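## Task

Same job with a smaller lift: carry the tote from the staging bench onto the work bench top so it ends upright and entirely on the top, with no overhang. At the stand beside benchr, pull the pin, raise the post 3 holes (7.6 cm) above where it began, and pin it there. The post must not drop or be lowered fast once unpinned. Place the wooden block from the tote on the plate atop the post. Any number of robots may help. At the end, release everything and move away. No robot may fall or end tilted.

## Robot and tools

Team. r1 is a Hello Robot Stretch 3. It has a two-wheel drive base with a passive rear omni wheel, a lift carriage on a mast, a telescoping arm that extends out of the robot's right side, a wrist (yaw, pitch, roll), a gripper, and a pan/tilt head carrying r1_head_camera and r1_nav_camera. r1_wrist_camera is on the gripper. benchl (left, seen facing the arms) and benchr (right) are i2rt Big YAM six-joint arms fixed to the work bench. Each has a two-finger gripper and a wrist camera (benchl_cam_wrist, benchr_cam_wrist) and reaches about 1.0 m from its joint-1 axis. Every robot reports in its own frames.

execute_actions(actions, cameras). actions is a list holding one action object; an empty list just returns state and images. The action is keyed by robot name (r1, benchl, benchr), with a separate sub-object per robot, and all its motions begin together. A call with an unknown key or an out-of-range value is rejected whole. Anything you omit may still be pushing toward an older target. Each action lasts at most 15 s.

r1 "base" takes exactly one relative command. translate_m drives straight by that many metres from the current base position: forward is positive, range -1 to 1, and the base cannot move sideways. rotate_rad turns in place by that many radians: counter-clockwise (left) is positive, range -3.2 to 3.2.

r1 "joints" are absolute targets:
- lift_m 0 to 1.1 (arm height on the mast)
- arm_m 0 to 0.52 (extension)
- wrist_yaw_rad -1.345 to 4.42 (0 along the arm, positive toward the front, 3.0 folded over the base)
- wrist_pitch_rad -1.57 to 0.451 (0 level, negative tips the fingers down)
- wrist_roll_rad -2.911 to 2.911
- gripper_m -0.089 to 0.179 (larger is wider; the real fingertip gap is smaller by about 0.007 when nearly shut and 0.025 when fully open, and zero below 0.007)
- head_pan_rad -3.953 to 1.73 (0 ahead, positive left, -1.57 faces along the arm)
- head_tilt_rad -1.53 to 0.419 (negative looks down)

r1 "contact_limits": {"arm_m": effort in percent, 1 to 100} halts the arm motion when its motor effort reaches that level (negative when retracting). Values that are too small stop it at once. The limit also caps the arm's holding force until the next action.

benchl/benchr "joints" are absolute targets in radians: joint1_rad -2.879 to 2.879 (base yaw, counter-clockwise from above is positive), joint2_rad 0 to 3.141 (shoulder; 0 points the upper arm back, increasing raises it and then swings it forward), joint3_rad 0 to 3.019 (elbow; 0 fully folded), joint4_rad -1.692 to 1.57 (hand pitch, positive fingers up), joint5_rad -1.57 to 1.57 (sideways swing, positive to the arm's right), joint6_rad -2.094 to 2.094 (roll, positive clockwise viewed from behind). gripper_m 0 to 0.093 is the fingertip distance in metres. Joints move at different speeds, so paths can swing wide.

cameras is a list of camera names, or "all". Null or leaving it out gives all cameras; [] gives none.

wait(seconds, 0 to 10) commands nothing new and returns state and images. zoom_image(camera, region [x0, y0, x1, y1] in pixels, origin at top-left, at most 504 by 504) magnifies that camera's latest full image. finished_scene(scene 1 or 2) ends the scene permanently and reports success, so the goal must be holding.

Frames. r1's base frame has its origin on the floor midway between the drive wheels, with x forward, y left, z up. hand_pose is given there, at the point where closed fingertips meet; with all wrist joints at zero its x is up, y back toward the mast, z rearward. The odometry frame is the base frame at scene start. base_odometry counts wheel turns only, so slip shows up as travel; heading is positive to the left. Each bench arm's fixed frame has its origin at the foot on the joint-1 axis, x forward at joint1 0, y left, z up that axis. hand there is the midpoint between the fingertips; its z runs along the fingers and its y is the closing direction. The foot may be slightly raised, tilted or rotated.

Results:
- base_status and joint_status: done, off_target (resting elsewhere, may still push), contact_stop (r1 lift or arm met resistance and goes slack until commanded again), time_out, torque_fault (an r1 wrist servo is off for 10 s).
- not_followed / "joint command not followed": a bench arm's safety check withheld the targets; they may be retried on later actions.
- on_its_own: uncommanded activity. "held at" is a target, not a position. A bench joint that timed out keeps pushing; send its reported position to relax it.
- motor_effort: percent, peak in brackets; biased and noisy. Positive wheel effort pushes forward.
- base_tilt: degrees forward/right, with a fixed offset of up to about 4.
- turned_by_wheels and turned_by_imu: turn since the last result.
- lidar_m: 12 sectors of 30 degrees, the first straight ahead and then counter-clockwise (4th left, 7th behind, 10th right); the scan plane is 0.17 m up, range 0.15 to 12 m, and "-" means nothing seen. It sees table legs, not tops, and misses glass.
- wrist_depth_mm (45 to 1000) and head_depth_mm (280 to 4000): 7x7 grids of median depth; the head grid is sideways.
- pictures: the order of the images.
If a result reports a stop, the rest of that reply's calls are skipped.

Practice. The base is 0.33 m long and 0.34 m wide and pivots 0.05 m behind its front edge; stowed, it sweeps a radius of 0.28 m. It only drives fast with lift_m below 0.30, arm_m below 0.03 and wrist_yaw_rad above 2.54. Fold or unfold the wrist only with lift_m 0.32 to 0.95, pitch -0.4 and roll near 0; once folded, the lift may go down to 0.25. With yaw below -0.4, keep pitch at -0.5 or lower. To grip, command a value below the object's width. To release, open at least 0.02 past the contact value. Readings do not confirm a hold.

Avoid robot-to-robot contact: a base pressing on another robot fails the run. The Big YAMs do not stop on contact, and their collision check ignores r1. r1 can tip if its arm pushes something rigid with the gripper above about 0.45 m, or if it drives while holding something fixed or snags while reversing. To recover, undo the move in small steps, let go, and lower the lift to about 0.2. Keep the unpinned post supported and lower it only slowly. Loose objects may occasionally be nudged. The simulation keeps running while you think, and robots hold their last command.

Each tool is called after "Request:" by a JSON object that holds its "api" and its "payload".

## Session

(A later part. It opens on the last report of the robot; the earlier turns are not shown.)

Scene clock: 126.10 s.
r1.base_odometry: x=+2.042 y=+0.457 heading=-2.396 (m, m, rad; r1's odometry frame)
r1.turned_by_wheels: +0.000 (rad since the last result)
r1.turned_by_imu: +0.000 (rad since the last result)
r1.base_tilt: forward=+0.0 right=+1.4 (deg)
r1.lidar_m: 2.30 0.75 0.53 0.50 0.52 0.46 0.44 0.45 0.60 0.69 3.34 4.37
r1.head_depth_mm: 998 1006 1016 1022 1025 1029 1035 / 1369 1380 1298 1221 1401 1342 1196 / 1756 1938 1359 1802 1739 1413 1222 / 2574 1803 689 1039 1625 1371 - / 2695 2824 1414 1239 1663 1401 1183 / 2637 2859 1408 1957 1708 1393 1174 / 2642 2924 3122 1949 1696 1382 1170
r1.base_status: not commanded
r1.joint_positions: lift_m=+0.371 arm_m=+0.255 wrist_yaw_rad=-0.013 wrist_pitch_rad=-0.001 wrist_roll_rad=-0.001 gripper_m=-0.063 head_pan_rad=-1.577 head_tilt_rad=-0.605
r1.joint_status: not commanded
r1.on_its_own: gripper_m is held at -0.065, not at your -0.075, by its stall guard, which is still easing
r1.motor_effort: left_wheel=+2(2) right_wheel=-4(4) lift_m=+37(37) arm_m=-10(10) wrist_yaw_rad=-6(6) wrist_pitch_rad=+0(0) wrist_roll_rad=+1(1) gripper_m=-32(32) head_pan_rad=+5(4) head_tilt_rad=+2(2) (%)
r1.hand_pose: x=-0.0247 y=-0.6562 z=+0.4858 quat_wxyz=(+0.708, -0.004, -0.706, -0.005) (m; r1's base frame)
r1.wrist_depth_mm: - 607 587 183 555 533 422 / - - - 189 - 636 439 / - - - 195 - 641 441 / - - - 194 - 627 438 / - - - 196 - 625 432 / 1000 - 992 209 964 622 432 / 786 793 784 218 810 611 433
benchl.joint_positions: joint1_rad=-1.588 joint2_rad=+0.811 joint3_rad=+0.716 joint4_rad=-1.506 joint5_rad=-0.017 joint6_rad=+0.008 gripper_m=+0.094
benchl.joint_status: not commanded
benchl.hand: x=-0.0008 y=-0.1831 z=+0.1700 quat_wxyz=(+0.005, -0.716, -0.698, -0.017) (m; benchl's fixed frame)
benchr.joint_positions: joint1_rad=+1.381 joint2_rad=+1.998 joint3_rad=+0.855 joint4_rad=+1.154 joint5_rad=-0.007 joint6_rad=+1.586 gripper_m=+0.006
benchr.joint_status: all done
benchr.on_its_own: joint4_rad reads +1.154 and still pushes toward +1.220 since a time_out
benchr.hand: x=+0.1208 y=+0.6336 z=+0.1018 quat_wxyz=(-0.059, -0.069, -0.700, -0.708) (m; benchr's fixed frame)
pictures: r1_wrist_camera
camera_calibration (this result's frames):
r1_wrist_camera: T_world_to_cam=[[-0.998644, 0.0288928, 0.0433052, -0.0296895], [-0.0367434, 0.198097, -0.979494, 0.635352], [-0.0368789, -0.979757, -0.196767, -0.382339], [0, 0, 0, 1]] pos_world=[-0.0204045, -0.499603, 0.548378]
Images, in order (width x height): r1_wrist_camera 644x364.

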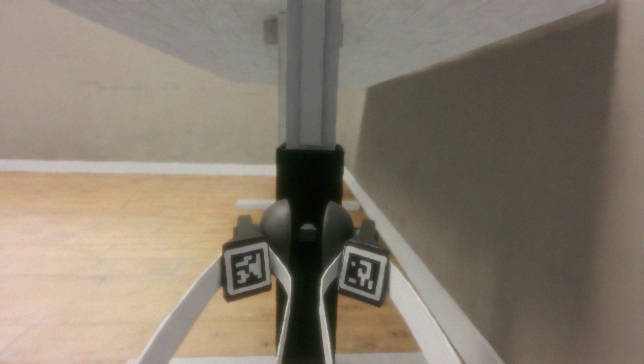

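Worked. Repeat cycle, also trying to continue.

Request:
{"api": "execute_actions", "payload": {"actions": [{"r1":{"joints":{"gripper_m":0.034}},"benchr":{"joints":{"joint2_rad":1.87,"joint4_rad":1.13}}}], "cameras": []}}

Request:
{"api": "execute_actions", "payload": {"actions": [{"r1":{"joints":{"arm_m":0.273}},"benchr":{"joints":{"joint2_rad":1.89}}}], "cameras": []}}

Request:
{"api": "execute_actions", "payload": {"actions": [{"r1":{"joints":{"gripper_m":-0.075}}}], "cameras": []}}

Request:
{"api": "execute_actions", "payload": {"actions": [{"r1":{"joints":{"arm_m":0.254}}}], "cameras": []}}

Request:
{"api": "execute_actions", "payload": {"actions": [{"benchr":{"joints":{"joint2_rad":1.82}}}], "cameras": []}}

Scene clock: 128.63 s.
r1.base_odometry: x=+2.042 y=+0.457 heading=-2.396 (m, m, rad; r1's odometry frame)
r1.turned_by_wheels: +0.000 (rad since the last result)
r1.turned_by_imu: +0.000 (rad since the last result)
r1.base_tilt: forward=+0.0 right=+1.3 (deg)
r1.lidar_m: 2.31 0.75 0.53 0.50 0.51 0.46 0.44 0.45 0.60 0.68 3.35 4.35
r1.head_depth_mm: 998 1008 1012 1017 1022 1029 1035 / 1359 1373 1301 1221 1413 1355 1194 / 1740 1923 1366 1789 1736 1412 1220 / 2588 1821 686 1053 1639 1370 - / 2679 2843 1415 1234 1666 1401 1182 / 2653 2839 1412 1980 1714 1399 1173 / 2642 2936 3069 1953 1696 1394 1175
r1.base_status: not commanded
r1.joint_positions: lift_m=+0.371 arm_m=+0.254 wrist_yaw_rad=-0.016 wrist_pitch_rad=-0.015 wrist_roll_rad=-0.001 gripper_m=+0.034 head_pan_rad=-1.577 head_tilt_rad=-0.605
r1.joint_status: all done
r1.motor_effort: left_wheel=-1(2) right_wheel=+1(4) lift_m=+36(37) arm_m=-3(10) wrist_yaw_rad=-3(6) wrist_pitch_rad=+5(5) wrist_roll_rad=+1(0) gripper_m=+0(78) head_pan_rad=+5(4) head_tilt_rad=+1(2) (%)
r1.hand_pose: x=-0.0256 y=-0.6551 z=+0.4822 quat_wxyz=(+0.708, +0.000, -0.706, -0.011) (m; r1's base frame)
r1.wrist_depth_mm: - 659 634 184 600 555 441 / - - - 190 - 624 432 / - - - 206 - 620 432 / - - - 194 - 619 438 / - - - 171 - 610 430 / 979 - 925 210 895 632 436 / 777 767 789 223 819 617 432
benchl.joint_positions: joint1_rad=-1.588 joint2_rad=+0.811 joint3_rad=+0.716 joint4_rad=-1.506 joint5_rad=-0.017 joint6_rad=+0.008 gripper_m=+0.094
benchl.joint_status: not commanded
benchl.hand: x=-0.0008 y=-0.1831 z=+0.1700 quat_wxyz=(+0.005, -0.716, -0.698, -0.017) (m; benchl's fixed frame)
benchr.joint_positions: joint1_rad=+1.381 joint2_rad=+1.973 joint3_rad=+0.855 joint4_rad=+1.091 joint5_rad=-0.007 joint6_rad=+1.586 gripper_m=+0.006
benchr.joint_status: all done
benchr.hand: x=+0.1209 y=+0.6342 z=+0.1017 quat_wxyz=(-0.058, -0.071, -0.713, -0.695) (m; benchr's fixed frame)
pictures: none
No camera images: the call's "cameras" was empty. Leave "cameras" out to get every camera's image.

Scene clock: 129.67 s.
r1.base_odometry: x=+2.042 y=+0.457 heading=-2.396 (m, m, rad; r1's odometry frame)
r1.turned_by_wheels: +0.000 (rad since the last result)
r1.turned_by_imu: +0.000 (rad since the last result)
r1.base_tilt: forward=-0.1 right=+1.3 (deg)
r1.lidar_m: 2.30 0.74 0.53 0.50 0.52 0.46 0.44 0.45 0.60 0.69 3.34 4.37
r1.head_depth_mm: 996 1007 1011 1021 1023 1026 1028 / 1362 1369 1302 1217 1411 1353 1198 / 1731 1920 1364 1796 1741 1416 1224 / 2590 1828 688 1043 1621 1390 1135 / 2681 2810 1410 1236 1670 1402 1180 / 2653 2871 1396 1975 1707 1394 1175 / 2636 2906 3040 1963 1689 1395 1169
r1.base_status: not commanded
r1.joint_positions: lift_m=+0.371 arm_m=+0.273 wrist_yaw_rad=-0.017 wrist_pitch_rad=-0.015 wrist_roll_rad=-0.001 gripper_m=+0.034 head_pan_rad=-1.577 head_tilt_rad=-0.605
r1.joint_status: all done
r1.motor_effort: left_wheel=-1(1) right_wheel=+1(1) lift_m=+37(36) arm_m=+3(4) wrist_yaw_rad=-3(3) wrist_pitch_rad=+5(5) wrist_roll_rad=+1(0) gripper_m=-1(0) head_pan_rad=+4(4) head_tilt_rad=+2(2) (%)
r1.hand_pose: x=-0.0257 y=-0.6734 z=+0.4821 quat_wxyz=(+0.708, +0.000, -0.706, -0.012) (m; r1's base frame)
r1.wrist_depth_mm: - 665 643 165 598 553 438 / - - - 171 - 630 437 / - - - 177 - 641 434 / - - - 175 - 621 437 / - - - 179 994 620 427 / 998 - 923 189 918 615 426 / 771 758 795 198 805 616 425
benchl.joint_positions: joint1_rad=-1.588 joint2_rad=+0.811 joint3_rad=+0.716 joint4_rad=-1.506 joint5_rad=-0.017 joint6_rad=+0.008 gripper_m=+0.094
benchl.joint_status: not commanded
benchl.hand: x=-0.0008 y=-0.1831 z=+0.1700 quat_wxyz=(+0.005, -0.716, -0.698, -0.017) (m; benchl's fixed frame)
benchr.joint_positions: joint1_rad=+1.381 joint2_rad=+1.973 joint3_rad=+0.855 joint4_rad=+1.091 joint5_rad=-0.007 joint6_rad=+1.586 gripper_m=+0.006
benchr.joint_status: all done
benchr.hand: x=+0.1209 y=+0.6342 z=+0.1017 quat_wxyz=(-0.058, -0.071, -0.713, -0.695) (m; benchr's fixed frame)
pictures: none
No camera images: the call's "cameras" was empty. Leave "cameras" out to get every camera's image.

Scene clock: 131.23 s.
r1.base_odometry: x=+2.042 y=+0.457 heading=-2.396 (m, m, rad; r1's odometry frame)
r1.turned_by_wheels: +0.000 (rad since the last result)
r1.turned_by_imu: +0.000 (rad since the last result)
r1.base_tilt: forward=-0.1 right=+1.3 (deg)
r1.lidar_m: 2.30 0.75 0.53 0.50 0.52 0.46 0.44 0.45 0.60 0.69 3.35 4.38
r1.head_depth_mm: 1001 1004 1015 1017 1025 1026 1035 / 1363 1371 1301 1214 1406 1352 1194 / 1742 1940 1363 1804 1737 1416 1220 / 2595 1825 686 1047 1630 1406 1139 / 2655 2818 1417 1234 1676 1404 1185 / 2641 2852 1397 1949 1705 1398 1173 / 2649 2893 3100 1951 1713 1390 1176
r1.base_status: not commanded
r1.joint_positions: lift_m=+0.371 arm_m=+0.273 wrist_yaw_rad=-0.018 wrist_pitch_rad=-0.017 wrist_roll_rad=-0.001 gripper_m=-0.073 head_pan_rad=-1.577 head_tilt_rad=-0.605
r1.joint_status: all done
r1.motor_effort: left_wheel=+0(0) right_wheel=-1(1) lift_m=+37(37) arm_m=+3(3) wrist_yaw_rad=-2(3) wrist_pitch_rad=+5(5) wrist_roll_rad=+0(1) gripper_m=-39(99) head_pan_rad=+4(4) head_tilt_rad=+2(2) (%)
r1.hand_pose: x=-0.0260 y=-0.6734 z=+0.4818 quat_wxyz=(+0.708, +0.000, -0.706, -0.012) (m; r1's base frame)
r1.wrist_depth_mm: - 674 635 167 610 556 436 / - - - 171 - 632 429 / - - - 178 - 626 434 / - - - 177 - 626 429 / - - - 180 - 617 438 / 982 994 934 192 924 623 429 / 766 790 774 198 807 625 427
benchl.joint_positions: joint1_rad=-1.588 joint2_rad=+0.811 joint3_rad=+0.716 joint4_rad=-1.506 joint5_rad=-0.017 joint6_rad=+0.008 gripper_m=+0.094
benchl.joint_status: not commanded
benchl.hand: x=-0.0008 y=-0.1831 z=+0.1700 quat_wxyz=(+0.005, -0.716, -0.698, -0.017) (m; benchl's fixed frame)
benchr.joint_positions: joint1_rad=+1.381 joint2_rad=+1.973 joint3_rad=+0.855 joint4_rad=+1.091 joint5_rad=-0.007 joint6_rad=+1.586 gripper_m=+0.006
benchr.joint_status: not commanded
benchr.hand: x=+0.1209 y=+0.6342 z=+0.1017 quat_wxyz=(-0.058, -0.071, -0.713, -0.695) (m; benchr's fixed frame)
pictures: none
No camera images: the call's "cameras" was empty. Leave "cameras" out to get every camera's image.

Scene clock: 132.40 s.
r1.base_odometry: x=+2.042 y=+0.457 heading=-2.396 (m, m, rad; r1's odometry frame)
r1.turned_by_wheels: +0.000 (rad since the last result)
r1.turned_by_imu: +0.000 (rad since the last result)
r1.base_tilt: forward=+0.0 right=+1.4 (deg)
r1.lidar_m: 2.30 0.75 0.53 0.50 0.51 0.46 0.44 0.45 0.60 0.68 3.31 4.36
r1.head_depth_mm: 999 1010 1015 1021 1023 1035 1035 / 1369 1376 1291 1224 1407 1341 1194 / 1748 1927 1366 1800 1732 1418 1218 / 2578 1825 686 1041 1619 1374 - / 2654 2838 1408 1238 1659 1405 1176 / 2644 2841 1416 1973 1725 1404 1177 / 2622 2894 3109 1953 1711 1389 1175
r1.base_status: not commanded
r1.joint_positions: lift_m=+0.371 arm_m=+0.255 wrist_yaw_rad=-0.013 wrist_pitch_rad=+0.004 wrist_roll_rad=-0.001 gripper_m=-0.067 head_pan_rad=-1.577 head_tilt_rad=-0.605
r1.joint_status: all done
r1.on_its_own: gripper_m is held at -0.068, not at your -0.075, by its stall guard, which is still easing
r1.motor_effort: left_wheel=+2(5) right_wheel=-4(7) lift_m=+37(36) arm_m=-10(17) wrist_yaw_rad=-6(6) wrist_pitch_rad=-1(5) wrist_roll_rad=+1(1) gripper_m=-31(38) head_pan_rad=+5(5) head_tilt_rad=+2(2) (%)
r1.hand_pose: x=-0.0247 y=-0.6564 z=+0.4870 quat_wxyz=(+0.708, -0.006, -0.707, -0.003) (m; r1's base frame)
r1.wrist_depth_mm: - 595 573 183 531 521 421 / - - - 190 999 634 440 / - - - 198 - 631 435 / - - - 194 - 630 432 / - - - 196 - 626 431 / - - 992 207 962 622 432 / 790 786 790 215 814 625 434
benchl.joint_positions: joint1_rad=-1.588 joint2_rad=+0.811 joint3_rad=+0.716 joint4_rad=-1.506 joint5_rad=-0.017 joint6_rad=+0.008 gripper_m=+0.094
benchl.joint_status: not commanded
benchl.hand: x=-0.0008 y=-0.1831 z=+0.1700 quat_wxyz=(+0.005, -0.716, -0.698, -0.017) (m; benchl's fixed frame)
benchr.joint_positions: joint1_rad=+1.381 joint2_rad=+1.973 joint3_rad=+0.855 joint4_rad=+1.091 joint5_rad=-0.007 joint6_rad=+1.586 gripper_m=+0.006
benchr.joint_status: not commanded
benchr.hand: x=+0.1209 y=+0.6342 z=+0.1017 quat_wxyz=(-0.058, -0.071, -0.713, -0.695) (m; benchr's fixed frame)
pictures: none
No camera images: the call's "cameras" was empty. Leave "cameras" out to get every camera's image.

Scene clock: 133.07 s.
r1.base_odometry: x=+2.042 y=+0.457 heading=-2.396 (m, m, rad; r1's odometry frame)
r1.turned_by_wheels: +0.000 (rad since the last result)
r1.turned_by_imu: +0.000 (rad since the last result)
r1.base_tilt: forward=-0.1 right=+1.3 (deg)
r1.lidar_m: 2.31 0.74 0.53 0.50 0.51 0.46 0.44 0.45 0.60 0.68 3.35 4.38
r1.head_depth_mm: 994 1003 1013 1022 1024 1030 1037 / 1365 1381 1295 1218 1405 1345 1194 / 1741 1909 1359 1797 1743 1413 1220 / 2577 1809 686 1047 1628 1375 - / 2661 2832 1415 1239 1668 1398 1180 / 2659 2838 1408 1969 1712 1389 1173 / 2618 2938 3110 1951 1710 1388 1173
r1.base_status: not commanded
r1.joint_positions: lift_m=+0.371 arm_m=+0.255 wrist_yaw_rad=-0.013 wrist_pitch_rad=+0.004 wrist_roll_rad=-0.001 gripper_m=-0.063 head_pan_rad=-1.577 head_tilt_rad=-0.605
r1.joint_status: not commanded
r1.on_its_own: gripper_m is held at -0.065, not at your -0.075, by its stall guard, which is still easing
r1.motor_effort: left_wheel=+2(2) right_wheel=-4(4) lift_m=+36(37) arm_m=-10(10) wrist_yaw_rad=-7(6) wrist_pitch_rad=-1(1) wrist_roll_rad=+1(0) gripper_m=-31(32) head_pan_rad=+4(5) head_tilt_rad=+2(2) (%)
r1.hand_pose: x=-0.0247 y=-0.6564 z=+0.4870 quat_wxyz=(+0.708, -0.006, -0.707, -0.003) (m; r1's base frame)
r1.wrist_depth_mm: - 592 572 183 535 525 417 / - - - 189 - 647 438 / - - - 196 - 634 436 / - - - 193 - 641 440 / - - - 195 - 630 429 / - - 970 207 967 623 430 / 799 811 808 216 804 626 430
benchl.joint_positions: joint1_rad=-1.588 joint2_rad=+0.811 joint3_rad=+0.716 joint4_rad=-1.506 joint5_rad=-0.017 joint6_rad=+0.008 gripper_m=+0.094
benchl.joint_status: not commanded
benchl.hand: x=-0.0008 y=-0.1831 z=+0.1700 quat_wxyz=(+0.005, -0.716, -0.698, -0.017) (m; benchl's fixed frame)
benchr.joint_positions: joint1_rad=+1.381 joint2_rad=+1.960 joint3_rad=+0.853 joint4_rad=+1.073 joint5_rad=-0.007 joint6_rad=+1.586 gripper_m=+0.006
benchr.joint_status: all done
benchr.hand: x=+0.1208 y=+0.6339 z=+0.1053 quat_wxyz=(-0.058, -0.071, -0.715, -0.693) (m; benchr's fixed frame)
pictures: none
No camera images: the call's "cameras" was empty. Leave "cameras" out to get every camera's image.

Request:
{"api": "execute_actions", "payload": {"actions": [{"r1":{"joints":{"gripper_m":0.034,"lift_m":0.376}}}], "cameras": []}}

Request:
{"api": "execute_actions", "payload": {"actions": [{"r1":{"joints":{"arm_m":0.273}},"benchr":{"joints":{"joint2_rad":1.92,"joint4_rad":1.16}}}], "cameras": []}}

Scene clock: 135.10 s.
r1.base_odometry: x=+2.042 y=+0.457 heading=-2.396 (m, m, rad; r1's odometry frame)
r1.turned_by_wheels: +0.000 (rad since the last result)
r1.turned_by_imu: +0.000 (rad since the last result)
r1.base_tilt: forward=+0.0 right=+1.3 (deg)
r1.lidar_m: 2.30 0.74 0.53 0.50 0.52 0.46 0.44 0.45 0.60 0.68 3.34 4.37
r1.head_depth_mm: 998 1009 1012 1021 1026 1028 1035 / 1363 1371 1299 1220 1408 1349 1197 / 1749 1934 1367 1800 1734 1416 1222 / 2579 1812 688 1042 1623 1371 - / 2677 2801 1413 1238 1674 1401 1187 / 2662 2843 1406 1960 1719 1396 1179 / 2616 2893 3093 1951 1710 1396 1176
r1.base_status: not commanded
r1.joint_positions: lift_m=+0.375 arm_m=+0.254 wrist_yaw_rad=-0.016 wrist_pitch_rad=-0.015 wrist_roll_rad=-0.001 gripper_m=+0.034 head_pan_rad=-1.577 head_tilt_rad=-0.605
r1.joint_status: all done
r1.motor_effort: left_wheel=-1(2) right_wheel=+1(4) lift_m=+38(37) arm_m=-4(10) wrist_yaw_rad=-3(6) wrist_pitch_rad=+5(5) wrist_roll_rad=+0(0) gripper_m=+2(79) head_pan_rad=+5(4) head_tilt_rad=+2(2) (%)
r1.hand_pose: x=-0.0256 y=-0.6551 z=+0.4862 quat_wxyz=(+0.707, +0.000, -0.707, -0.011) (m; r1's base frame)
r1.wrist_depth_mm: - 651 606 185 584 558 436 / - - - 190 - 624 438 / - - - 531 - 621 433 / - - - 195 - 631 433 / - - - 199 - 616 431 / 974 966 949 209 902 610 432 / 770 776 787 222 812 622 431
benchl.joint_positions: joint1_rad=-1.588 joint2_rad=+0.811 joint3_rad=+0.716 joint4_rad=-1.506 joint5_rad=-0.017 joint6_rad=+0.008 gripper_m=+0.094
benchl.joint_status: not commanded
benchl.hand: x=-0.0008 y=-0.1831 z=+0.1700 quat_wxyz=(+0.005, -0.716, -0.698, -0.017) (m; benchl's fixed frame)
benchr.joint_positions: joint1_rad=+1.381 joint2_rad=+1.960 joint3_rad=+0.853 joint4_rad=+1.073 joint5_rad=-0.007 joint6_rad=+1.586 gripper_m=+0.006
benchr.joint_status: not commanded
benchr.hand: x=+0.1208 y=+0.6339 z=+0.1053 quat_wxyz=(-0.058, -0.071, -0.715, -0.693) (m; benchr's fixed frame)
pictures: none
No camera images: the call's "cameras" was empty. Leave "cameras" out to get every camera's image.

Scene clock: 136.93 s.
r1.base_odometry: x=+2.042 y=+0.457 heading=-2.396 (m, m, rad; r1's odometry frame)
r1.turned_by_wheels: +0.000 (rad since the last result)
r1.turned_by_imu: +0.000 (rad since the last result)
r1.base_tilt: forward=-0.1 right=+1.3 (deg)
r1.lidar_m: 2.31 0.75 0.53 0.50 0.52 0.46 0.44 0.45 0.60 0.69 3.36 4.38
r1.head_depth_mm: 1002 1005 1010 1018 1028 1026 1032 / 1363 1376 1297 1215 1407 1341 1200 / 1754 1909 1366 1801 1733 1412 1222 / 2553 1825 688 1045 1630 1394 1136 / 2687 2811 1404 1235 1663 1402 1179 / 2652 2867 1401 1977 1707 1391 1170 / 2629 2918 3100 1963 1703 1391 1174
r1.base_status: not commanded
r1.joint_positions: lift_m=+0.375 arm_m=+0.273 wrist_yaw_rad=-0.017 wrist_pitch_rad=-0.015 wrist_roll_rad=-0.001 gripper_m=+0.034 head_pan_rad=-1.577 head_tilt_rad=-0.605
r1.joint_status: all done
r1.motor_effort: left_wheel=-1(1) right_wheel=+1(1) lift_m=+37(38) arm_m=+3(5) wrist_yaw_rad=-3(3) wrist_pitch_rad=+5(5) wrist_roll_rad=+0(1) gripper_m=+1(1) head_pan_rad=+4(5) head_tilt_rad=+2(2) (%)
r1.hand_pose: x=-0.0257 y=-0.6734 z=+0.4861 quat_wxyz=(+0.707, +0.000, -0.707, -0.012) (m; r1's base frame)
r1.wrist_depth_mm: - 652 623 165 581 560 435 / - - - 173 - 622 434 / - - - 178 - 629 432 / - - - 176 - 630 428 / - - - 179 - 614 425 / 986 987 946 189 904 607 434 / 768 773 782 197 791 619 430
benchl.joint_positions: joint1_rad=-1.588 joint2_rad=+0.811 joint3_rad=+0.716 joint4_rad=-1.506 joint5_rad=-0.017 joint6_rad=+0.008 gripper_m=+0.094
benchl.joint_status: not commanded
benchl.hand: x=-0.0008 y=-0.1831 z=+0.1700 quat_wxyz=(+0.005, -0.716, -0.698, -0.017) (m; benchl's fixed frame)
benchr.joint_positions: joint1_rad=+1.381 joint2_rad=+1.969 joint3_rad=+0.853 joint4_rad=+1.091 joint5_rad=-0.007 joint6_rad=+1.586 gripper_m=+0.006
benchr.joint_status: joint4_rad time_out (moved +0.018 of +0.087); the others done
benchr.on_its_own: joint4_rad reads +1.091 and still pushes toward +1.160 since a time_out
benchr.hand: x=+0.1208 y=+0.6338 z=+0.1041 quat_wxyz=(-0.058, -0.071, -0.712, -0.696) (m; benchr's fixed frame)
pictures: none
No camera images: the call's "cameras" was empty. Leave "cameras" out to get every camera's image.

Request:
{"api": "execute_actions", "payload": {"actions": [{"r1":{"joints":{"gripper_m":-0.075}}}], "cameras": []}}

Request:
{"api": "execute_actions", "payload": {"actions": [{"r1":{"joints":{"arm_m":0.256}}}], "cameras": []}}

Request:
{"api": "execute_actions", "payload": {"actions": [{"benchr":{"joints":{"joint2_rad":1.83}}}], "cameras": []}}

Scene clock: 139.07 s.
r1.base_odometry: x=+2.042 y=+0.457 heading=-2.396 (m, m, rad; r1's odometry frame)
r1.turned_by_wheels: +0.000 (rad since the last result)
r1.turned_by_imu: +0.000 (rad since the last result)
r1.base_tilt: forward=-0.1 right=+1.3 (deg)
r1.lidar_m: 2.31 0.74 0.53 0.50 0.51 0.46 0.44 0.45 0.60 0.68 3.33 4.39
r1.head_depth_mm: 1000 1009 1014 1017 1019 1030 1035 / 1362 1372 1298 1217 1411 1347 1192 / 1739 1929 1361 1796 1751 1418 1220 / 2554 1819 690 1046 1624 1402 1135 / 2689 2828 1419 1234 1678 1401 1180 / 2653 2848 1404 1968 1712 1399 1178 / 2618 2934 3113 1958 1699 1380 1176
r1.base_status: not commanded
r1.joint_positions: lift_m=+0.375 arm_m=+0.273 wrist_yaw_rad=-0.018 wrist_pitch_rad=-0.017 wrist_roll_rad=-0.001 gripper_m=-0.073 head_pan_rad=-1.577 head_tilt_rad=-0.605
r1.joint_status: all done
r1.motor_effort: left_wheel=+0(1) right_wheel=-1(1) lift_m=+37(37) arm_m=+4(4) wrist_yaw_rad=-2(3) wrist_pitch_rad=+5(5) wrist_roll_rad=+1(1) gripper_m=-39(99) head_pan_rad=+4(4) head_tilt_rad=+2(2) (%)
r1.hand_pose: x=-0.0260 y=-0.6733 z=+0.4858 quat_wxyz=(+0.707, +0.000, -0.707, -0.012) (m; r1's base frame)
r1.wrist_depth_mm: - 642 635 164 584 557 437 / - - - 172 - 652 437 / - - - 179 - 635 433 / - - - 175 - 629 432 / - - - 180 - 620 436 / 965 - 932 170 921 612 429 / 777 792 795 200 805 619 432
benchl.joint_positions: joint1_rad=-1.588 joint2_rad=+0.811 joint3_rad=+0.716 joint4_rad=-1.506 joint5_rad=-0.017 joint6_rad=+0.008 gripper_m=+0.094
benchl.joint_status: not commanded
benchl.hand: x=-0.0008 y=-0.1831 z=+0.1700 quat_wxyz=(+0.005, -0.716, -0.698, -0.017) (m; benchl's fixed frame)
benchr.joint_positions: joint1_rad=+1.381 joint2_rad=+1.969 joint3_rad=+0.853 joint4_rad=+1.091 joint5_rad=-0.007 joint6_rad=+1.586 gripper_m=+0.006
benchr.joint_status: not commanded
benchr.on_its_own: joint4_rad reads +1.091 and still pushes toward +1.160 since a time_out
benchr.hand: x=+0.1208 y=+0.6338 z=+0.1041 quat_wxyz=(-0.058, -0.071, -0.712, -0.696) (m; benchr's fixed frame)
pictures: none
No camera images: the call's "cameras" was empty. Leave "cameras" out to get every camera's image.

Scene clock: 140.13 s.
r1.base_odometry: x=+2.042 y=+0.457 heading=-2.396 (m, m, rad; r1's odometry frame)
r1.turned_by_wheels: +0.000 (rad since the last result)
r1.turned_by_imu: +0.000 (rad since the last result)
r1.base_tilt: forward=-0.1 right=+1.3 (deg)
r1.lidar_m: 2.30 0.75 0.53 0.50 0.51 0.46 0.44 0.45 0.60 0.68 3.33 4.35
r1.head_depth_mm: 1001 1007 1013 1020 1024 1031 1032 / 1365 1373 1293 1221 1409 1346 1193 / 1743 1944 1365 1806 1758 1421 1214 / 2561 1809 685 1045 1621 1383 - / 2654 2846 1411 1235 1665 1403 1182 / 2641 2859 1417 1962 1718 1391 1181 / 2650 2924 3107 1967 1699 1387 1174
r1.base_status: not commanded
r1.joint_positions: lift_m=+0.375 arm_m=+0.257 wrist_yaw_rad=-0.013 wrist_pitch_rad=+0.009 wrist_roll_rad=+0.003 gripper_m=-0.068 head_pan_rad=-1.577 head_tilt_rad=-0.605
r1.joint_status: all done
r1.on_its_own: gripper_m is held at -0.068, not at your -0.075, by its stall guard, which is still easing
r1.motor_effort: left_wheel=+2(3) right_wheel=-4(5) lift_m=+37(36) arm_m=-12(17) wrist_yaw_rad=-5(6) wrist_pitch_rad=-3(5) wrist_roll_rad=-1(1) gripper_m=-13(39) head_pan_rad=+5(4) head_tilt_rad=+2(2) (%)
r1.hand_pose: x=-0.0249 y=-0.6586 z=+0.4923 quat_wxyz=(+0.706, -0.007, -0.708, -0.002) (m; r1's base frame)
r1.wrist_depth_mm: - 565 543 182 513 496 417 / - - - 188 952 639 436 / - - - 195 - 645 439 / - - - 193 - 638 435 / - - - 194 - 627 432 / - - 984 205 979 621 433 / 815 815 817 212 801 630 429
benchl.joint_positions: joint1_rad=-1.588 joint2_rad=+0.811 joint3_rad=+0.716 joint4_rad=-1.506 joint5_rad=-0.017 joint6_rad=+0.008 gripper_m=+0.094
benchl.joint_status: not commanded
benchl.hand: x=-0.0008 y=-0.1831 z=+0.1700 quat_wxyz=(+0.005, -0.716, -0.698, -0.017) (m; benchl's fixed frame)
benchr.joint_positions: joint1_rad=+1.381 joint2_rad=+1.969 joint3_rad=+0.853 joint4_rad=+1.091 joint5_rad=-0.007 joint6_rad=+1.586 gripper_m=+0.006
benchr.joint_status: not commanded
benchr.on_its_own: joint4_rad reads +1.091 and still pushes toward +1.160 since a time_out
benchr.hand: x=+0.1208 y=+0.6338 z=+0.1041 quat_wxyz=(-0.058, -0.071, -0.712, -0.696) (m; benchr's fixed frame)
pictures: none
No camera images: the call's "cameras" was empty. Leave "cameras" out to get every camera's image.

Scene clock: 140.97 s.
r1.base_odometry: x=+2.042 y=+0.457 heading=-2.396 (m, m, rad; r1's odometry frame)
r1.turned_by_wheels: +0.000 (rad since the last result)
r1.turned_by_imu: +0.000 (rad since the last result)
r1.base_tilt: forward=+0.0 right=+1.4 (deg)
r1.lidar_m: 2.30 0.75 0.53 0.50 0.52 0.46 0.44 0.45 0.60 0.68 3.33 4.35
r1.head_depth_mm: 999 1004 1019 1022 1026 1030 1037 / 1366 1380 1296 1220 1411 1341 1200 / 1740 1934 1360 1794 1746 1418 1219 / 2587 1811 667 1091 1623 1392 - / 2676 2805 1336 1237 1661 1401 1180 / 2663 2854 1417 1963 1718 1407 1175 / 2637 2904 3082 1958 1704 1389 1171
r1.base_status: not commanded
r1.joint_positions: lift_m=+0.375 arm_m=+0.257 wrist_yaw_rad=-0.013 wrist_pitch_rad=+0.009 wrist_roll_rad=+0.003 gripper_m=-0.063 head_pan_rad=-1.577 head_tilt_rad=-0.605
r1.joint_status: not commanded
r1.on_its_own: gripper_m is held at -0.065, not at your -0.075, by its stall guard, which is still easing
r1.motor_effort: left_wheel=+2(3) right_wheel=-4(4) lift_m=+36(36) arm_m=-11(12) wrist_yaw_rad=-6(6) wrist_pitch_rad=-3(3) wrist_roll_rad=+0(1) gripper_m=-30(32) head_pan_rad=+4(4) head_tilt_rad=+2(2) (%)
r1.hand_pose: x=-0.0249 y=-0.6586 z=+0.4923 quat_wxyz=(+0.706, -0.007, -0.708, -0.002) (m; r1's base frame)
r1.wrist_depth_mm: - 563 553 182 514 497 421 / - - - 189 938 625 437 / - - - 195 - 629 441 / - - - 193 - 624 430 / - - - 195 - 636 434 / - - 989 206 970 632 432 / 812 819 824 213 810 620 433
benchl.joint_positions: joint1_rad=-1.588 joint2_rad=+0.811 joint3_rad=+0.716 joint4_rad=-1.506 joint5_rad=-0.017 joint6_rad=+0.008 gripper_m=+0.094
benchl.joint_status: not commanded
benchl.hand: x=-0.0008 y=-0.1831 z=+0.1700 quat_wxyz=(+0.005, -0.716, -0.698, -0.017) (m; benchl's fixed frame)
benchr.joint_positions: joint1_rad=+1.381 joint2_rad=+1.924 joint3_rad=+0.852 joint4_rad=+1.091 joint5_rad=-0.006 joint6_rad=+1.586 gripper_m=+0.006
benchr.joint_status: all done
benchr.on_its_own: joint4_rad reads +1.091 and still pushes toward +1.160 since a time_out
benchr.hand: x=+0.1210 y=+0.6338 z=+0.1312 quat_wxyz=(-0.060, -0.070, -0.697, -0.711) (m; benchr's fixed frame)
pictures: none
No camera images: the call's "cameras" was empty. Leave "cameras" out to get every camera's image.

Request:
{"api": "execute_actions", "payload": {"actions": [{"r1":{"joints":{"gripper_m":0.034,"lift_m":0.369}},"benchr":{"joints":{"joint2_rad":1.8,"joint4_rad":1.06}}}], "cameras": []}}

Request:
{"api": "execute_actions", "payload": {"actions": [{"r1":{"joints":{"arm_m":0.273}},"benchr":{"joints":{"joint2_rad":1.85,"joint4_rad":1.095}}}], "cameras": []}}

Scene clock: 143.07 s.
r1.base_odometry: x=+2.042 y=+0.457 heading=-2.396 (m, m, rad; r1's odometry frame)
r1.turned_by_wheels: +0.000 (rad since the last result)
r1.turned_by_imu: +0.000 (rad since the last result)
r1.base_tilt: forward=-0.1 right=+1.4 (deg)
r1.lidar_m: 2.30 0.74 0.53 0.50 0.52 0.46 0.44 0.45 0.60 0.69 3.35 4.39
r1.head_depth_mm: 996 1009 1012 1020 1023 1026 1038 / 1355 1375 1297 1217 1414 1346 1198 / 1738 1934 1362 1805 1729 1414 1220 / 2584 1811 666 1095 1632 1379 - / 2685 2809 1335 1238 1665 1405 1181 / 2651 2831 1408 1961 1715 1395 1180 / 2638 2929 3097 1966 1706 1393 1177
r1.base_status: not commanded
r1.joint_positions: lift_m=+0.370 arm_m=+0.256 wrist_yaw_rad=-0.016 wrist_pitch_rad=-0.015 wrist_roll_rad=+0.003 gripper_m=+0.034 head_pan_rad=-1.577 head_tilt_rad=-0.605
r1.joint_status: all done
r1.motor_effort: left_wheel=-1(2) right_wheel=+1(4) lift_m=+13(30) arm_m=-4(11) wrist_yaw_rad=-3(5) wrist_pitch_rad=+5(8) wrist_roll_rad=+0(1) gripper_m=+0(78) head_pan_rad=+4(4) head_tilt_rad=+2(2) (%)
r1.hand_pose: x=-0.0256 y=-0.6571 z=+0.4804 quat_wxyz=(+0.706, +0.000, -0.708, -0.011) (m; r1's base frame)
r1.wrist_depth_mm: - 664 630 182 609 562 433 / - - - 188 - 629 432 / - - - 193 - 640 432 / - - - 193 - 644 434 / - - - 165 - 636 434 / 995 - 926 207 915 621 436 / 768 771 793 219 810 620 431
benchl.joint_positions: joint1_rad=-1.588 joint2_rad=+0.811 joint3_rad=+0.716 joint4_rad=-1.506 joint5_rad=-0.017 joint6_rad=+0.008 gripper_m=+0.094
benchl.joint_status: not commanded
benchl.hand: x=-0.0008 y=-0.1831 z=+0.1700 quat_wxyz=(+0.005, -0.716, -0.698, -0.017) (m; benchl's fixed frame)
benchr.joint_positions: joint1_rad=+1.381 joint2_rad=+1.897 joint3_rad=+0.852 joint4_rad=+1.021 joint5_rad=-0.006 joint6_rad=+1.586 gripper_m=+0.006
benchr.joint_status: all done
benchr.hand: x=+0.1210 y=+0.6337 z=+0.1309 quat_wxyz=(-0.058, -0.071, -0.712, -0.696) (m; benchr's fixed frame)
pictures: none
No camera images: the call's "cameras" was empty. Leave "cameras" out to get every camera's image.

Scene clock: 144.73 s.
r1.base_odometry: x=+2.042 y=+0.457 heading=-2.396 (m, m, rad; r1's odometry frame)
r1.turned_by_wheels: +0.000 (rad since the last result)
r1.turned_by_imu: +0.000 (rad since the last result)
r1.base_tilt: forward=+0.0 right=+1.3 (deg)
r1.lidar_m: 2.30 0.75 0.53 0.50 0.52 0.46 0.44 0.45 0.60 0.69 3.35 4.38
r1.head_depth_mm: 1003 1009 1014 1022 1024 1032 1032 / 1360 1379 1298 1224 1402 1345 1196 / 1735 1926 1370 1805 1745 1417 1210 / 2551 1826 667 1097 1620 1376 1138 / 2652 2843 1341 1236 1664 1402 1186 / 2628 2833 1406 1957 1711 1391 1176 / 2648 2908 3077 1948 1702 1389 1174
r1.base_status: not commanded
r1.joint_positions: lift_m=+0.370 arm_m=+0.273 wrist_yaw_rad=-0.017 wrist_pitch_rad=-0.015 wrist_roll_rad=+0.003 gripper_m=+0.034 head_pan_rad=-1.577 head_tilt_rad=-0.605
r1.joint_status: all done
r1.motor_effort: left_wheel=+0(1) right_wheel=+1(1) lift_m=+13(14) arm_m=+3(4) wrist_yaw_rad=-3(3) wrist_pitch_rad=+5(5) wrist_roll_rad=-1(1) gripper_m=+0(0) head_pan_rad=+5(4) head_tilt_rad=+2(2) (%)
r1.hand_pose: x=-0.0257 y=-0.6734 z=+0.4803 quat_wxyz=(+0.706, +0.000, -0.708, -0.012) (m; r1's base frame)
r1.wrist_depth_mm: - 661 641 165 611 554 434 / - - - 171 - 623 434 / - - - 177 - 632 429 / - - - 176 - 624 430 / - - - 179 997 619 431 / 951 - 929 190 891 623 428 / 766 765 775 198 811 618 430
benchl.joint_positions: joint1_rad=-1.588 joint2_rad=+0.811 joint3_rad=+0.716 joint4_rad=-1.506 joint5_rad=-0.017 joint6_rad=+0.008 gripper_m=+0.094
benchl.joint_status: not commanded
benchl.hand: x=-0.0008 y=-0.1831 z=+0.1700 quat_wxyz=(+0.005, -0.716, -0.698, -0.017) (m; benchl's fixed frame)
benchr.joint_positions: joint1_rad=+1.381 joint2_rad=+1.899 joint3_rad=+0.852 joint4_rad=+1.025 joint5_rad=-0.006 joint6_rad=+1.586 gripper_m=+0.006
benchr.joint_status: joint4_rad time_out (moved +0.004 of +0.074); the others done
benchr.on_its_own: joint4_rad reads +1.025 and still pushes toward +1.095 since a time_out
benchr.hand: x=+0.1210 y=+0.6337 z=+0.1309 quat_wxyz=(-0.059, -0.071, -0.711, -0.697) (m; benchr's fixed frame)
pictures: none
No camera images: the call's "cameras" was empty. Leave "cameras" out to get every camera's image.

Request:
{"api": "execute_actions", "payload": {"actions": [{"r1":{"joints":{"gripper_m":-0.075}}}], "cameras": []}}

Request:
{"api": "execute_actions", "payload": {"actions": [{"r1":{"joints":{"arm_m":0.256}}}], "cameras": []}}

Request:
{"api": "execute_actions", "payload": {"actions": [{"benchr":{"joints":{"joint2_rad":1.765}}}], "cameras": []}}

Request:
{"api": "execute_actions", "payload": {"actions": [{"r1":{"joints":{"gripper_m":0.034}}}], "cameras": []}}

Scene clock: 147.00 s.
r1.base_odometry: x=+2.042 y=+0.457 heading=-2.396 (m, m, rad; r1's odometry frame)
r1.turned_by_wheels: +0.000 (rad since the last result)
r1.turned_by_imu: +0.000 (rad since the last result)
r1.base_tilt: forward=-0.1 right=+1.2 (deg)
r1.lidar_m: 2.30 0.74 0.53 0.50 0.51 0.46 0.44 0.45 0.60 0.69 3.34 4.35
r1.head_depth_mm: 1000 1011 1011 1017 1025 1026 1033 / 1352 1373 1305 1220 1411 1348 1199 / 1734 1928 1367 1801 1754 1417 1220 / 2554 1816 667 1093 1624 1417 1137 / 2666 2818 1333 1237 1667 1405 1184 / 2633 2840 1408 1972 1710 1399 1179 / 2639 2953 3089 1955 1698 1385 1174
r1.base_status: not commanded
r1.joint_positions: lift_m=+0.370 arm_m=+0.273 wrist_yaw_rad=-0.018 wrist_pitch_rad=-0.017 wrist_roll_rad=+0.000 gripper_m=-0.073 head_pan_rad=-1.577 head_tilt_rad=-0.605
r1.joint_status: all done
r1.motor_effort: left_wheel=+0(1) right_wheel=-2(2) lift_m=+14(13) arm_m=+3(3) wrist_yaw_rad=-2(3) wrist_pitch_rad=+5(5) wrist_roll_rad=+0(1) gripper_m=-39(99) head_pan_rad=+4(4) head_tilt_rad=+2(2) (%)
r1.hand_pose: x=-0.0260 y=-0.6734 z=+0.4800 quat_wxyz=(+0.707, +0.000, -0.707, -0.012) (m; r1's base frame)
r1.wrist_depth_mm: - 667 642 165 600 561 431 / - - - 172 - 630 425 / - - - 177 - 624 440 / - - - 176 - 628 437 / - - - 180 - 627 425 / 966 - 943 190 905 631 428 / 766 767 786 199 787 618 430
benchl.joint_positions: joint1_rad=-1.588 joint2_rad=+0.811 joint3_rad=+0.716 joint4_rad=-1.506 joint5_rad=-0.017 joint6_rad=+0.008 gripper_m=+0.094
benchl.joint_status: not commanded
benchl.hand: x=-0.0008 y=-0.1831 z=+0.1700 quat_wxyz=(+0.005, -0.716, -0.698, -0.017) (m; benchl's fixed frame)
benchr.joint_positions: joint1_rad=+1.381 joint2_rad=+1.899 joint3_rad=+0.852 joint4_rad=+1.025 joint5_rad=-0.006 joint6_rad=+1.586 gripper_m=+0.006
benchr.joint_status: not commanded
benchr.on_its_own: joint4_rad reads +1.025 and still pushes toward +1.095 since a time_out
benchr.hand: x=+0.1210 y=+0.6337 z=+0.1309 quat_wxyz=(-0.059, -0.071, -0.711, -0.697) (m; benchr's fixed frame)
pictures: none
No camera images: the call's "cameras" was empty. Leave "cameras" out to get every camera's image.

Scene clock: 148.30 s.
r1.base_odometry: x=+2.042 y=+0.457 heading=-2.396 (m, m, rad; r1's odometry frame)
r1.turned_by_wheels: +0.000 (rad since the last result)
r1.turned_by_imu: +0.000 (rad since the last result)
r1.base_tilt: forward=-0.1 right=+1.4 (deg)
r1.lidar_m: 2.30 0.75 0.53 0.50 0.51 0.46 0.44 0.45 0.60 0.68 3.33 4.37
r1.head_depth_mm: 1003 1008 1015 1018 1027 1031 1037 / 1366 1372 1298 1213 1412 1345 1197 / 1734 1932 1363 1813 1731 1413 1223 / 2553 1802 666 1091 1628 1399 - / 2688 2810 1338 1238 1665 1394 1179 / 2667 2820 1405 1963 1722 1402 1183 / 2631 2898 3123 1958 1716 1394 1169
r1.base_status: not commanded
r1.joint_positions: lift_m=+0.370 arm_m=+0.257 wrist_yaw_rad=-0.012 wrist_pitch_rad=-0.002 wrist_roll_rad=+0.000 gripper_m=-0.067 head_pan_rad=-1.577 head_tilt_rad=-0.605
r1.joint_status: all done
r1.on_its_own: gripper_m is held at -0.068, not at your -0.075, by its stall guard, which is still easing
r1.motor_effort: left_wheel=+3(6) right_wheel=-5(8) lift_m=+15(15) arm_m=-12(21) wrist_yaw_rad=-6(6) wrist_pitch_rad=+1(5) wrist_roll_rad=+0(0) gripper_m=-32(39) head_pan_rad=+5(4) head_tilt_rad=+2(2) (%)
r1.hand_pose: x=-0.0246 y=-0.6584 z=+0.4836 quat_wxyz=(+0.707, -0.003, -0.707, -0.005) (m; r1's base frame)
r1.wrist_depth_mm: - 628 598 181 558 540 437 / - - - 188 - 636 441 / - - - 194 - 637 439 / - - - 192 - 627 437 / - - - 191 - 630 430 / - - 990 203 948 628 432 / 791 800 799 216 796 613 430
benchl.joint_positions: joint1_rad=-1.588 joint2_rad=+0.811 joint3_rad=+0.716 joint4_rad=-1.506 joint5_rad=-0.017 joint6_rad=+0.008 gripper_m=+0.094
benchl.joint_status: not commanded
benchl.hand: x=-0.0008 y=-0.1831 z=+0.1700 quat_wxyz=(+0.005, -0.716, -0.698, -0.017) (m; benchl's fixed frame)
benchr.joint_positions: joint1_rad=+1.381 joint2_rad=+1.899 joint3_rad=+0.852 joint4_rad=+1.025 joint5_rad=-0.006 joint6_rad=+1.586 gripper_m=+0.006
benchr.joint_status: not commanded
benchr.on_its_own: joint4_rad reads +1.025 and still pushes toward +1.095 since a time_out
benchr.hand: x=+0.1210 y=+0.6337 z=+0.1309 quat_wxyz=(-0.059, -0.071, -0.711, -0.697) (m; benchr's fixed frame)
pictures: none
No camera images: the call's "cameras" was empty. Leave "cameras" out to get every camera's image.

Scene clock: 149.13 s.
r1.base_odometry: x=+2.042 y=+0.457 heading=-2.396 (m, m, rad; r1's odometry frame)
r1.turned_by_wheels: +0.000 (rad since the last result)
r1.turned_by_imu: +0.000 (rad since the last result)
r1.base_tilt: forward=-0.1 right=+1.4 (deg)
r1.lidar_m: 2.30 0.75 0.53 0.50 0.52 0.46 0.44 0.45 0.60 0.69 3.33 4.36
r1.head_depth_mm: 1003 1008 1013 1020 1027 1030 1037 / 1363 1372 1295 1214 1407 1348 1194 / 1736 1926 1368 1784 1742 1420 1225 / 1834 925 652 1147 1624 1388 - / 2691 2807 1265 1240 1671 1402 1180 / 2638 2868 1407 1959 1715 1397 1179 / 2628 2912 3114 1944 1706 1388 1175
r1.base_status: not commanded
r1.joint_positions: lift_m=+0.370 arm_m=+0.257 wrist_yaw_rad=-0.012 wrist_pitch_rad=-0.002 wrist_roll_rad=+0.000 gripper_m=-0.063 head_pan_rad=-1.577 head_tilt_rad=-0.605
r1.joint_status: not commanded
r1.on_its_own: gripper_m is held at -0.065, not at your -0.075, by its stall guard, which is still easing
r1.motor_effort: left_wheel=+3(3) right_wheel=-5(5) lift_m=+15(15) arm_m=-12(12) wrist_yaw_rad=-7(6) wrist_pitch_rad=+1(1) wrist_roll_rad=+0(0) gripper_m=-31(33) head_pan_rad=+5(5) head_tilt_rad=+2(2) (%)
r1.hand_pose: x=-0.0246 y=-0.6584 z=+0.4836 quat_wxyz=(+0.707, -0.003, -0.707, -0.005) (m; r1's base frame)
r1.wrist_depth_mm: - 618 609 182 565 538 435 / - - - 188 - 636 434 / - - - 193 - 627 440 / - - - 190 - 630 433 / - - - 191 - 624 438 / 1000 - 955 205 939 622 427 / 792 786 805 214 789 616 432
benchl.joint_positions: joint1_rad=-1.588 joint2_rad=+0.811 joint3_rad=+0.716 joint4_rad=-1.506 joint5_rad=-0.017 joint6_rad=+0.008 gripper_m=+0.094
benchl.joint_status: not commanded
benchl.hand: x=-0.0008 y=-0.1831 z=+0.1700 quat_wxyz=(+0.005, -0.716, -0.698, -0.017) (m; benchl's fixed frame)
benchr.joint_positions: joint1_rad=+1.381 joint2_rad=+1.860 joint3_rad=+0.852 joint4_rad=+1.025 joint5_rad=-0.005 joint6_rad=+1.586 gripper_m=+0.006
benchr.joint_status: all done
benchr.on_its_own: joint4_rad reads +1.025 and still pushes toward +1.095 since a time_out
benchr.hand: x=+0.1211 y=+0.6332 z=+0.1550 quat_wxyz=(-0.060, -0.070, -0.698, -0.711) (m; benchr's fixed frame)
pictures: none
No camera images: the call's "cameras" was empty. Leave "cameras" out to get every camera's image.

Scene clock: 150.60 s.
r1.base_odometry: x=+2.042 y=+0.457 heading=-2.396 (m, m, rad; r1's odometry frame)
r1.turned_by_wheels: +0.000 (rad since the last result)
r1.turned_by_imu: +0.000 (rad since the last result)
r1.base_tilt: forward=-0.1 right=+1.3 (deg)
r1.lidar_m: 2.31 0.75 0.53 0.50 0.52 0.46 0.44 0.45 0.60 0.69 3.35 4.36
r1.head_depth_mm: 997 1007 1015 1015 1023 1033 1038 / 1368 1373 1296 1217 1408 1344 1198 / 1739 1919 1364 1799 1739 1409 1214 / 1846 929 651 1150 1625 1369 - / 2703 2810 1334 1235 1672 1401 1187 / 2646 2841 1411 1980 1710 1393 1173 / 2650 2904 3120 1955 1707 1399 1171
r1.base_status: not commanded
r1.joint_positions: lift_m=+0.370 arm_m=+0.256 wrist_yaw_rad=-0.016 wrist_pitch_rad=-0.015 wrist_roll_rad=+0.000 gripper_m=+0.034 head_pan_rad=-1.577 head_tilt_rad=-0.605
r1.joint_status: all done
r1.motor_effort: left_wheel=+0(3) right_wheel=+0(5) lift_m=+15(15) arm_m=-3(12) wrist_yaw_rad=-3(6) wrist_pitch_rad=+5(5) wrist_roll_rad=+0(0) gripper_m=+0(77) head_pan_rad=+5(4) head_tilt_rad=+2(2) (%)
r1.hand_pose: x=-0.0256 y=-0.6571 z=+0.4804 quat_wxyz=(+0.707, +0.000, -0.707, -0.011) (m; r1's base frame)
r1.wrist_depth_mm: - 663 644 183 599 554 442 / - - - 189 - 625 435 / - - - 193 - 620 435 / - - - 193 - 628 432 / - - - 165 - 631 431 / 992 - 916 206 917 617 432 / 772 773 778 217 783 613 431
benchl.joint_positions: joint1_rad=-1.588 joint2_rad=+0.811 joint3_rad=+0.716 joint4_rad=-1.506 joint5_rad=-0.017 joint6_rad=+0.008 gripper_m=+0.094
benchl.joint_status: not commanded
benchl.hand: x=-0.0008 y=-0.1831 z=+0.1700 quat_wxyz=(+0.005, -0.716, -0.698, -0.017) (m; benchl's fixed frame)
benchr.joint_positions: joint1_rad=+1.381 joint2_rad=+1.860 joint3_rad=+0.852 joint4_rad=+1.025 joint5_rad=-0.005 joint6_rad=+1.586 gripper_m=+0.006
benchr.joint_status: not commanded
benchr.on_its_own: joint4_rad reads +1.025 and still pushes toward +1.095 since a time_out
benchr.hand: x=+0.1211 y=+0.6332 z=+0.1550 quat_wxyz=(-0.060, -0.070, -0.698, -0.711) (m; benchr's fixed frame)
pictures: none
No camera images: the call's "cameras" was empty. Leave "cameras" out to get every camera's image.

Test lock: up, then ease.

Request:
{"api": "execute_actions", "payload": {"actions": [{"r1":{"joints":{"arm_m":0.02}},"benchr":{"joints":{"joint2_rad":1.73,"joint4_rad":0.995}}}], "cameras": []}}

Request:
{"api": "execute_actions", "payload": {"actions": [{"r1":{"joints":{"wrist_pitch_rad":-0.4}},"benchr":{"joints":{"joint2_rad":1.87}}}], "cameras": ["r1_head_camera"]}}

Scene clock: 155.13 s.
r1.base_odometry: x=+2.042 y=+0.457 heading=-2.396 (m, m, rad; r1's odometry frame)
r1.turned_by_wheels: +0.000 (rad since the last result)
r1.turned_by_imu: +0.000 (rad since the last result)
r1.base_tilt: forward=-0.1 right=+1.3 (deg)
r1.lidar_m: 2.30 0.75 0.53 0.50 0.52 0.46 0.44 0.45 0.60 0.68 3.36 4.33
r1.head_depth_mm: 999 1008 1012 1020 1023 1030 1035 / 1355 1366 1298 1214 1409 1342 1197 / 1731 1923 1364 1811 1745 1407 1194 / 1836 925 653 1144 1624 1330 1176 / 2652 2839 1336 1236 1675 1411 1181 / 2640 2841 1409 1965 1718 1401 1176 / 2607 2910 3090 1948 1690 1393 1171
r1.base_status: not commanded
r1.joint_positions: lift_m=+0.370 arm_m=+0.020 wrist_yaw_rad=-0.018 wrist_pitch_rad=-0.016 wrist_roll_rad=+0.000 gripper_m=+0.034 head_pan_rad=-1.577 head_tilt_rad=-0.605
r1.joint_status: all done
r1.motor_effort: left_wheel=+0(0) right_wheel=+0(0) lift_m=+15(15) arm_m=-3(3) wrist_yaw_rad=-2(3) wrist_pitch_rad=+5(5) wrist_roll_rad=+1(1) gripper_m=+1(0) head_pan_rad=+5(4) head_tilt_rad=+1(2) (%)
r1.hand_pose: x=-0.0260 y=-0.4211 z=+0.4800 quat_wxyz=(+0.707, +0.000, -0.707, -0.012) (m; r1's base frame)
r1.wrist_depth_mm: - 664 742 625 770 642 451 / - - - - - 639 450 / - - - - - 641 447 / - - - - - 631 442 / - - - - - 634 439 / 983 996 862 848 868 637 444 / 778 772 794 754 801 636 437
benchl.joint_positions: joint1_rad=-1.588 joint2_rad=+0.811 joint3_rad=+0.716 joint4_rad=-1.506 joint5_rad=-0.017 joint6_rad=+0.008 gripper_m=+0.094
benchl.joint_status: not commanded
benchl.hand: x=-0.0008 y=-0.1831 z=+0.1700 quat_wxyz=(+0.005, -0.716, -0.698, -0.017) (m; benchl's fixed frame)
benchr.joint_positions: joint1_rad=+1.381 joint2_rad=+1.835 joint3_rad=+0.852 joint4_rad=+0.956 joint5_rad=-0.005 joint6_rad=+1.586 gripper_m=+0.006
benchr.joint_status: all done
benchr.hand: x=+0.1210 y=+0.6325 z=+0.1539 quat_wxyz=(-0.059, -0.072, -0.713, -0.695) (m; benchr's fixed frame)
pictures: none
No camera images: the call's "cameras" was empty. Leave "cameras" out to get every camera's image.

Scene clock: 156.17 s.
r1.base_odometry: x=+2.042 y=+0.457 heading=-2.396 (m, m, rad; r1's odometry frame)
r1.turned_by_wheels: +0.000 (rad since the last result)
r1.turned_by_imu: +0.000 (rad since the last result)
r1.base_tilt: forward=-0.1 right=+1.3 (deg)
r1.lidar_m: 2.30 0.75 0.53 0.50 0.52 0.46 0.44 0.45 0.60 0.68 3.34 4.39
r1.head_depth_mm: 995 1004 1012 1015 1024 1032 1037 / 1358 1367 1301 1214 1408 1347 1197 / 1744 1927 1361 1790 1756 1414 1194 / 1833 924 652 1150 1621 1325 1192 / 2671 2838 1330 1230 1665 1402 1185 / 2632 2859 1402 1955 1708 1398 1173 / 2635 2917 3110 1941 1706 1387 1168
r1.base_status: not commanded
r1.joint_positions: lift_m=+0.370 arm_m=+0.020 wrist_yaw_rad=-0.018 wrist_pitch_rad=-0.412 wrist_roll_rad=+0.000 gripper_m=+0.034 head_pan_rad=-1.577 head_tilt_rad=-0.605
r1.joint_status: all done
r1.motor_effort: left_wheel=+0(0) right_wheel=+1(0) lift_m=+15(15) arm_m=-3(4) wrist_yaw_rad=-2(2) wrist_pitch_rad=+4(7) wrist_roll_rad=+0(0) gripper_m=+1(1) head_pan_rad=+4(4) head_tilt_rad=+2(2) (%)
r1.hand_pose: x=-0.0256 y=-0.3904 z=+0.3835 quat_wxyz=(+0.691, +0.139, -0.693, -0.151) (m; r1's base frame)
r1.wrist_depth_mm: - - - - - 649 450 / - - - - - 645 449 / - - - 948 - 647 453 / 838 837 850 860 865 644 444 / 682 685 734 707 733 625 446 / 583 593 561 581 620 590 445 / 499 505 513 519 519 530 440
benchl.joint_positions: joint1_rad=-1.588 joint2_rad=+0.811 joint3_rad=+0.716 joint4_rad=-1.506 joint5_rad=-0.017 joint6_rad=+0.008 gripper_m=+0.094
benchl.joint_status: not commanded
benchl.hand: x=-0.0008 y=-0.1831 z=+0.1700 quat_wxyz=(+0.005, -0.716, -0.698, -0.017) (m; benchl's fixed frame)
benchr.joint_positions: joint1_rad=+1.381 joint2_rad=+1.852 joint3_rad=+0.852 joint4_rad=+0.982 joint5_rad=-0.005 joint6_rad=+1.586 gripper_m=+0.006
benchr.joint_status: all done
benchr.hand: x=+0.1211 y=+0.6331 z=+0.1493 quat_wxyz=(-0.059, -0.071, -0.710, -0.698) (m; benchr's fixed frame)
pictures: r1_head_camera (sideways: a quarter turn clockwise sets it upright)
camera_calibration (this result's frames):
r1_head_camera: T_world_to_cam=[[-0.0188183, 0.567298, -0.823297, 1.08916], [0.998524, -0.0312982, -0.0443897, 0.0561339], [-0.0509499, -0.822917, -0.565872, 0.68932], [0, 0, 0, 1]] pos_world=[-0.000434129, -0.0488695, 1.28926]
Images, in order (width x height): r1_head_camera 896x504.

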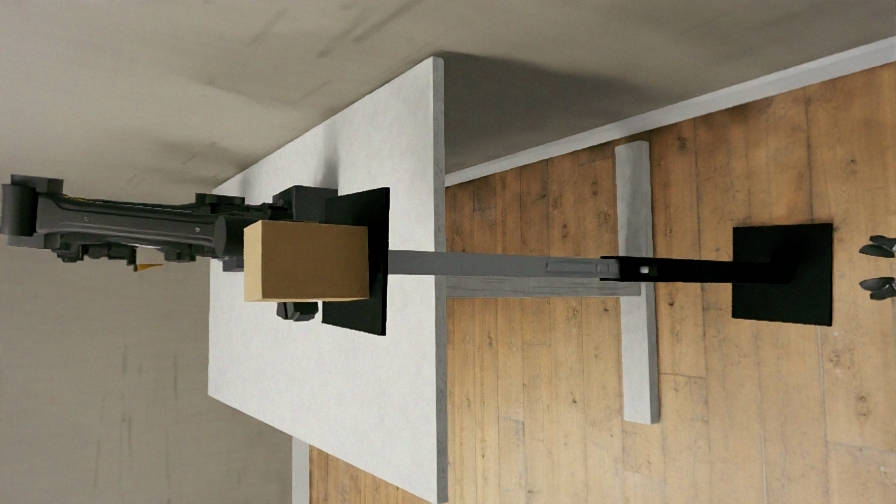

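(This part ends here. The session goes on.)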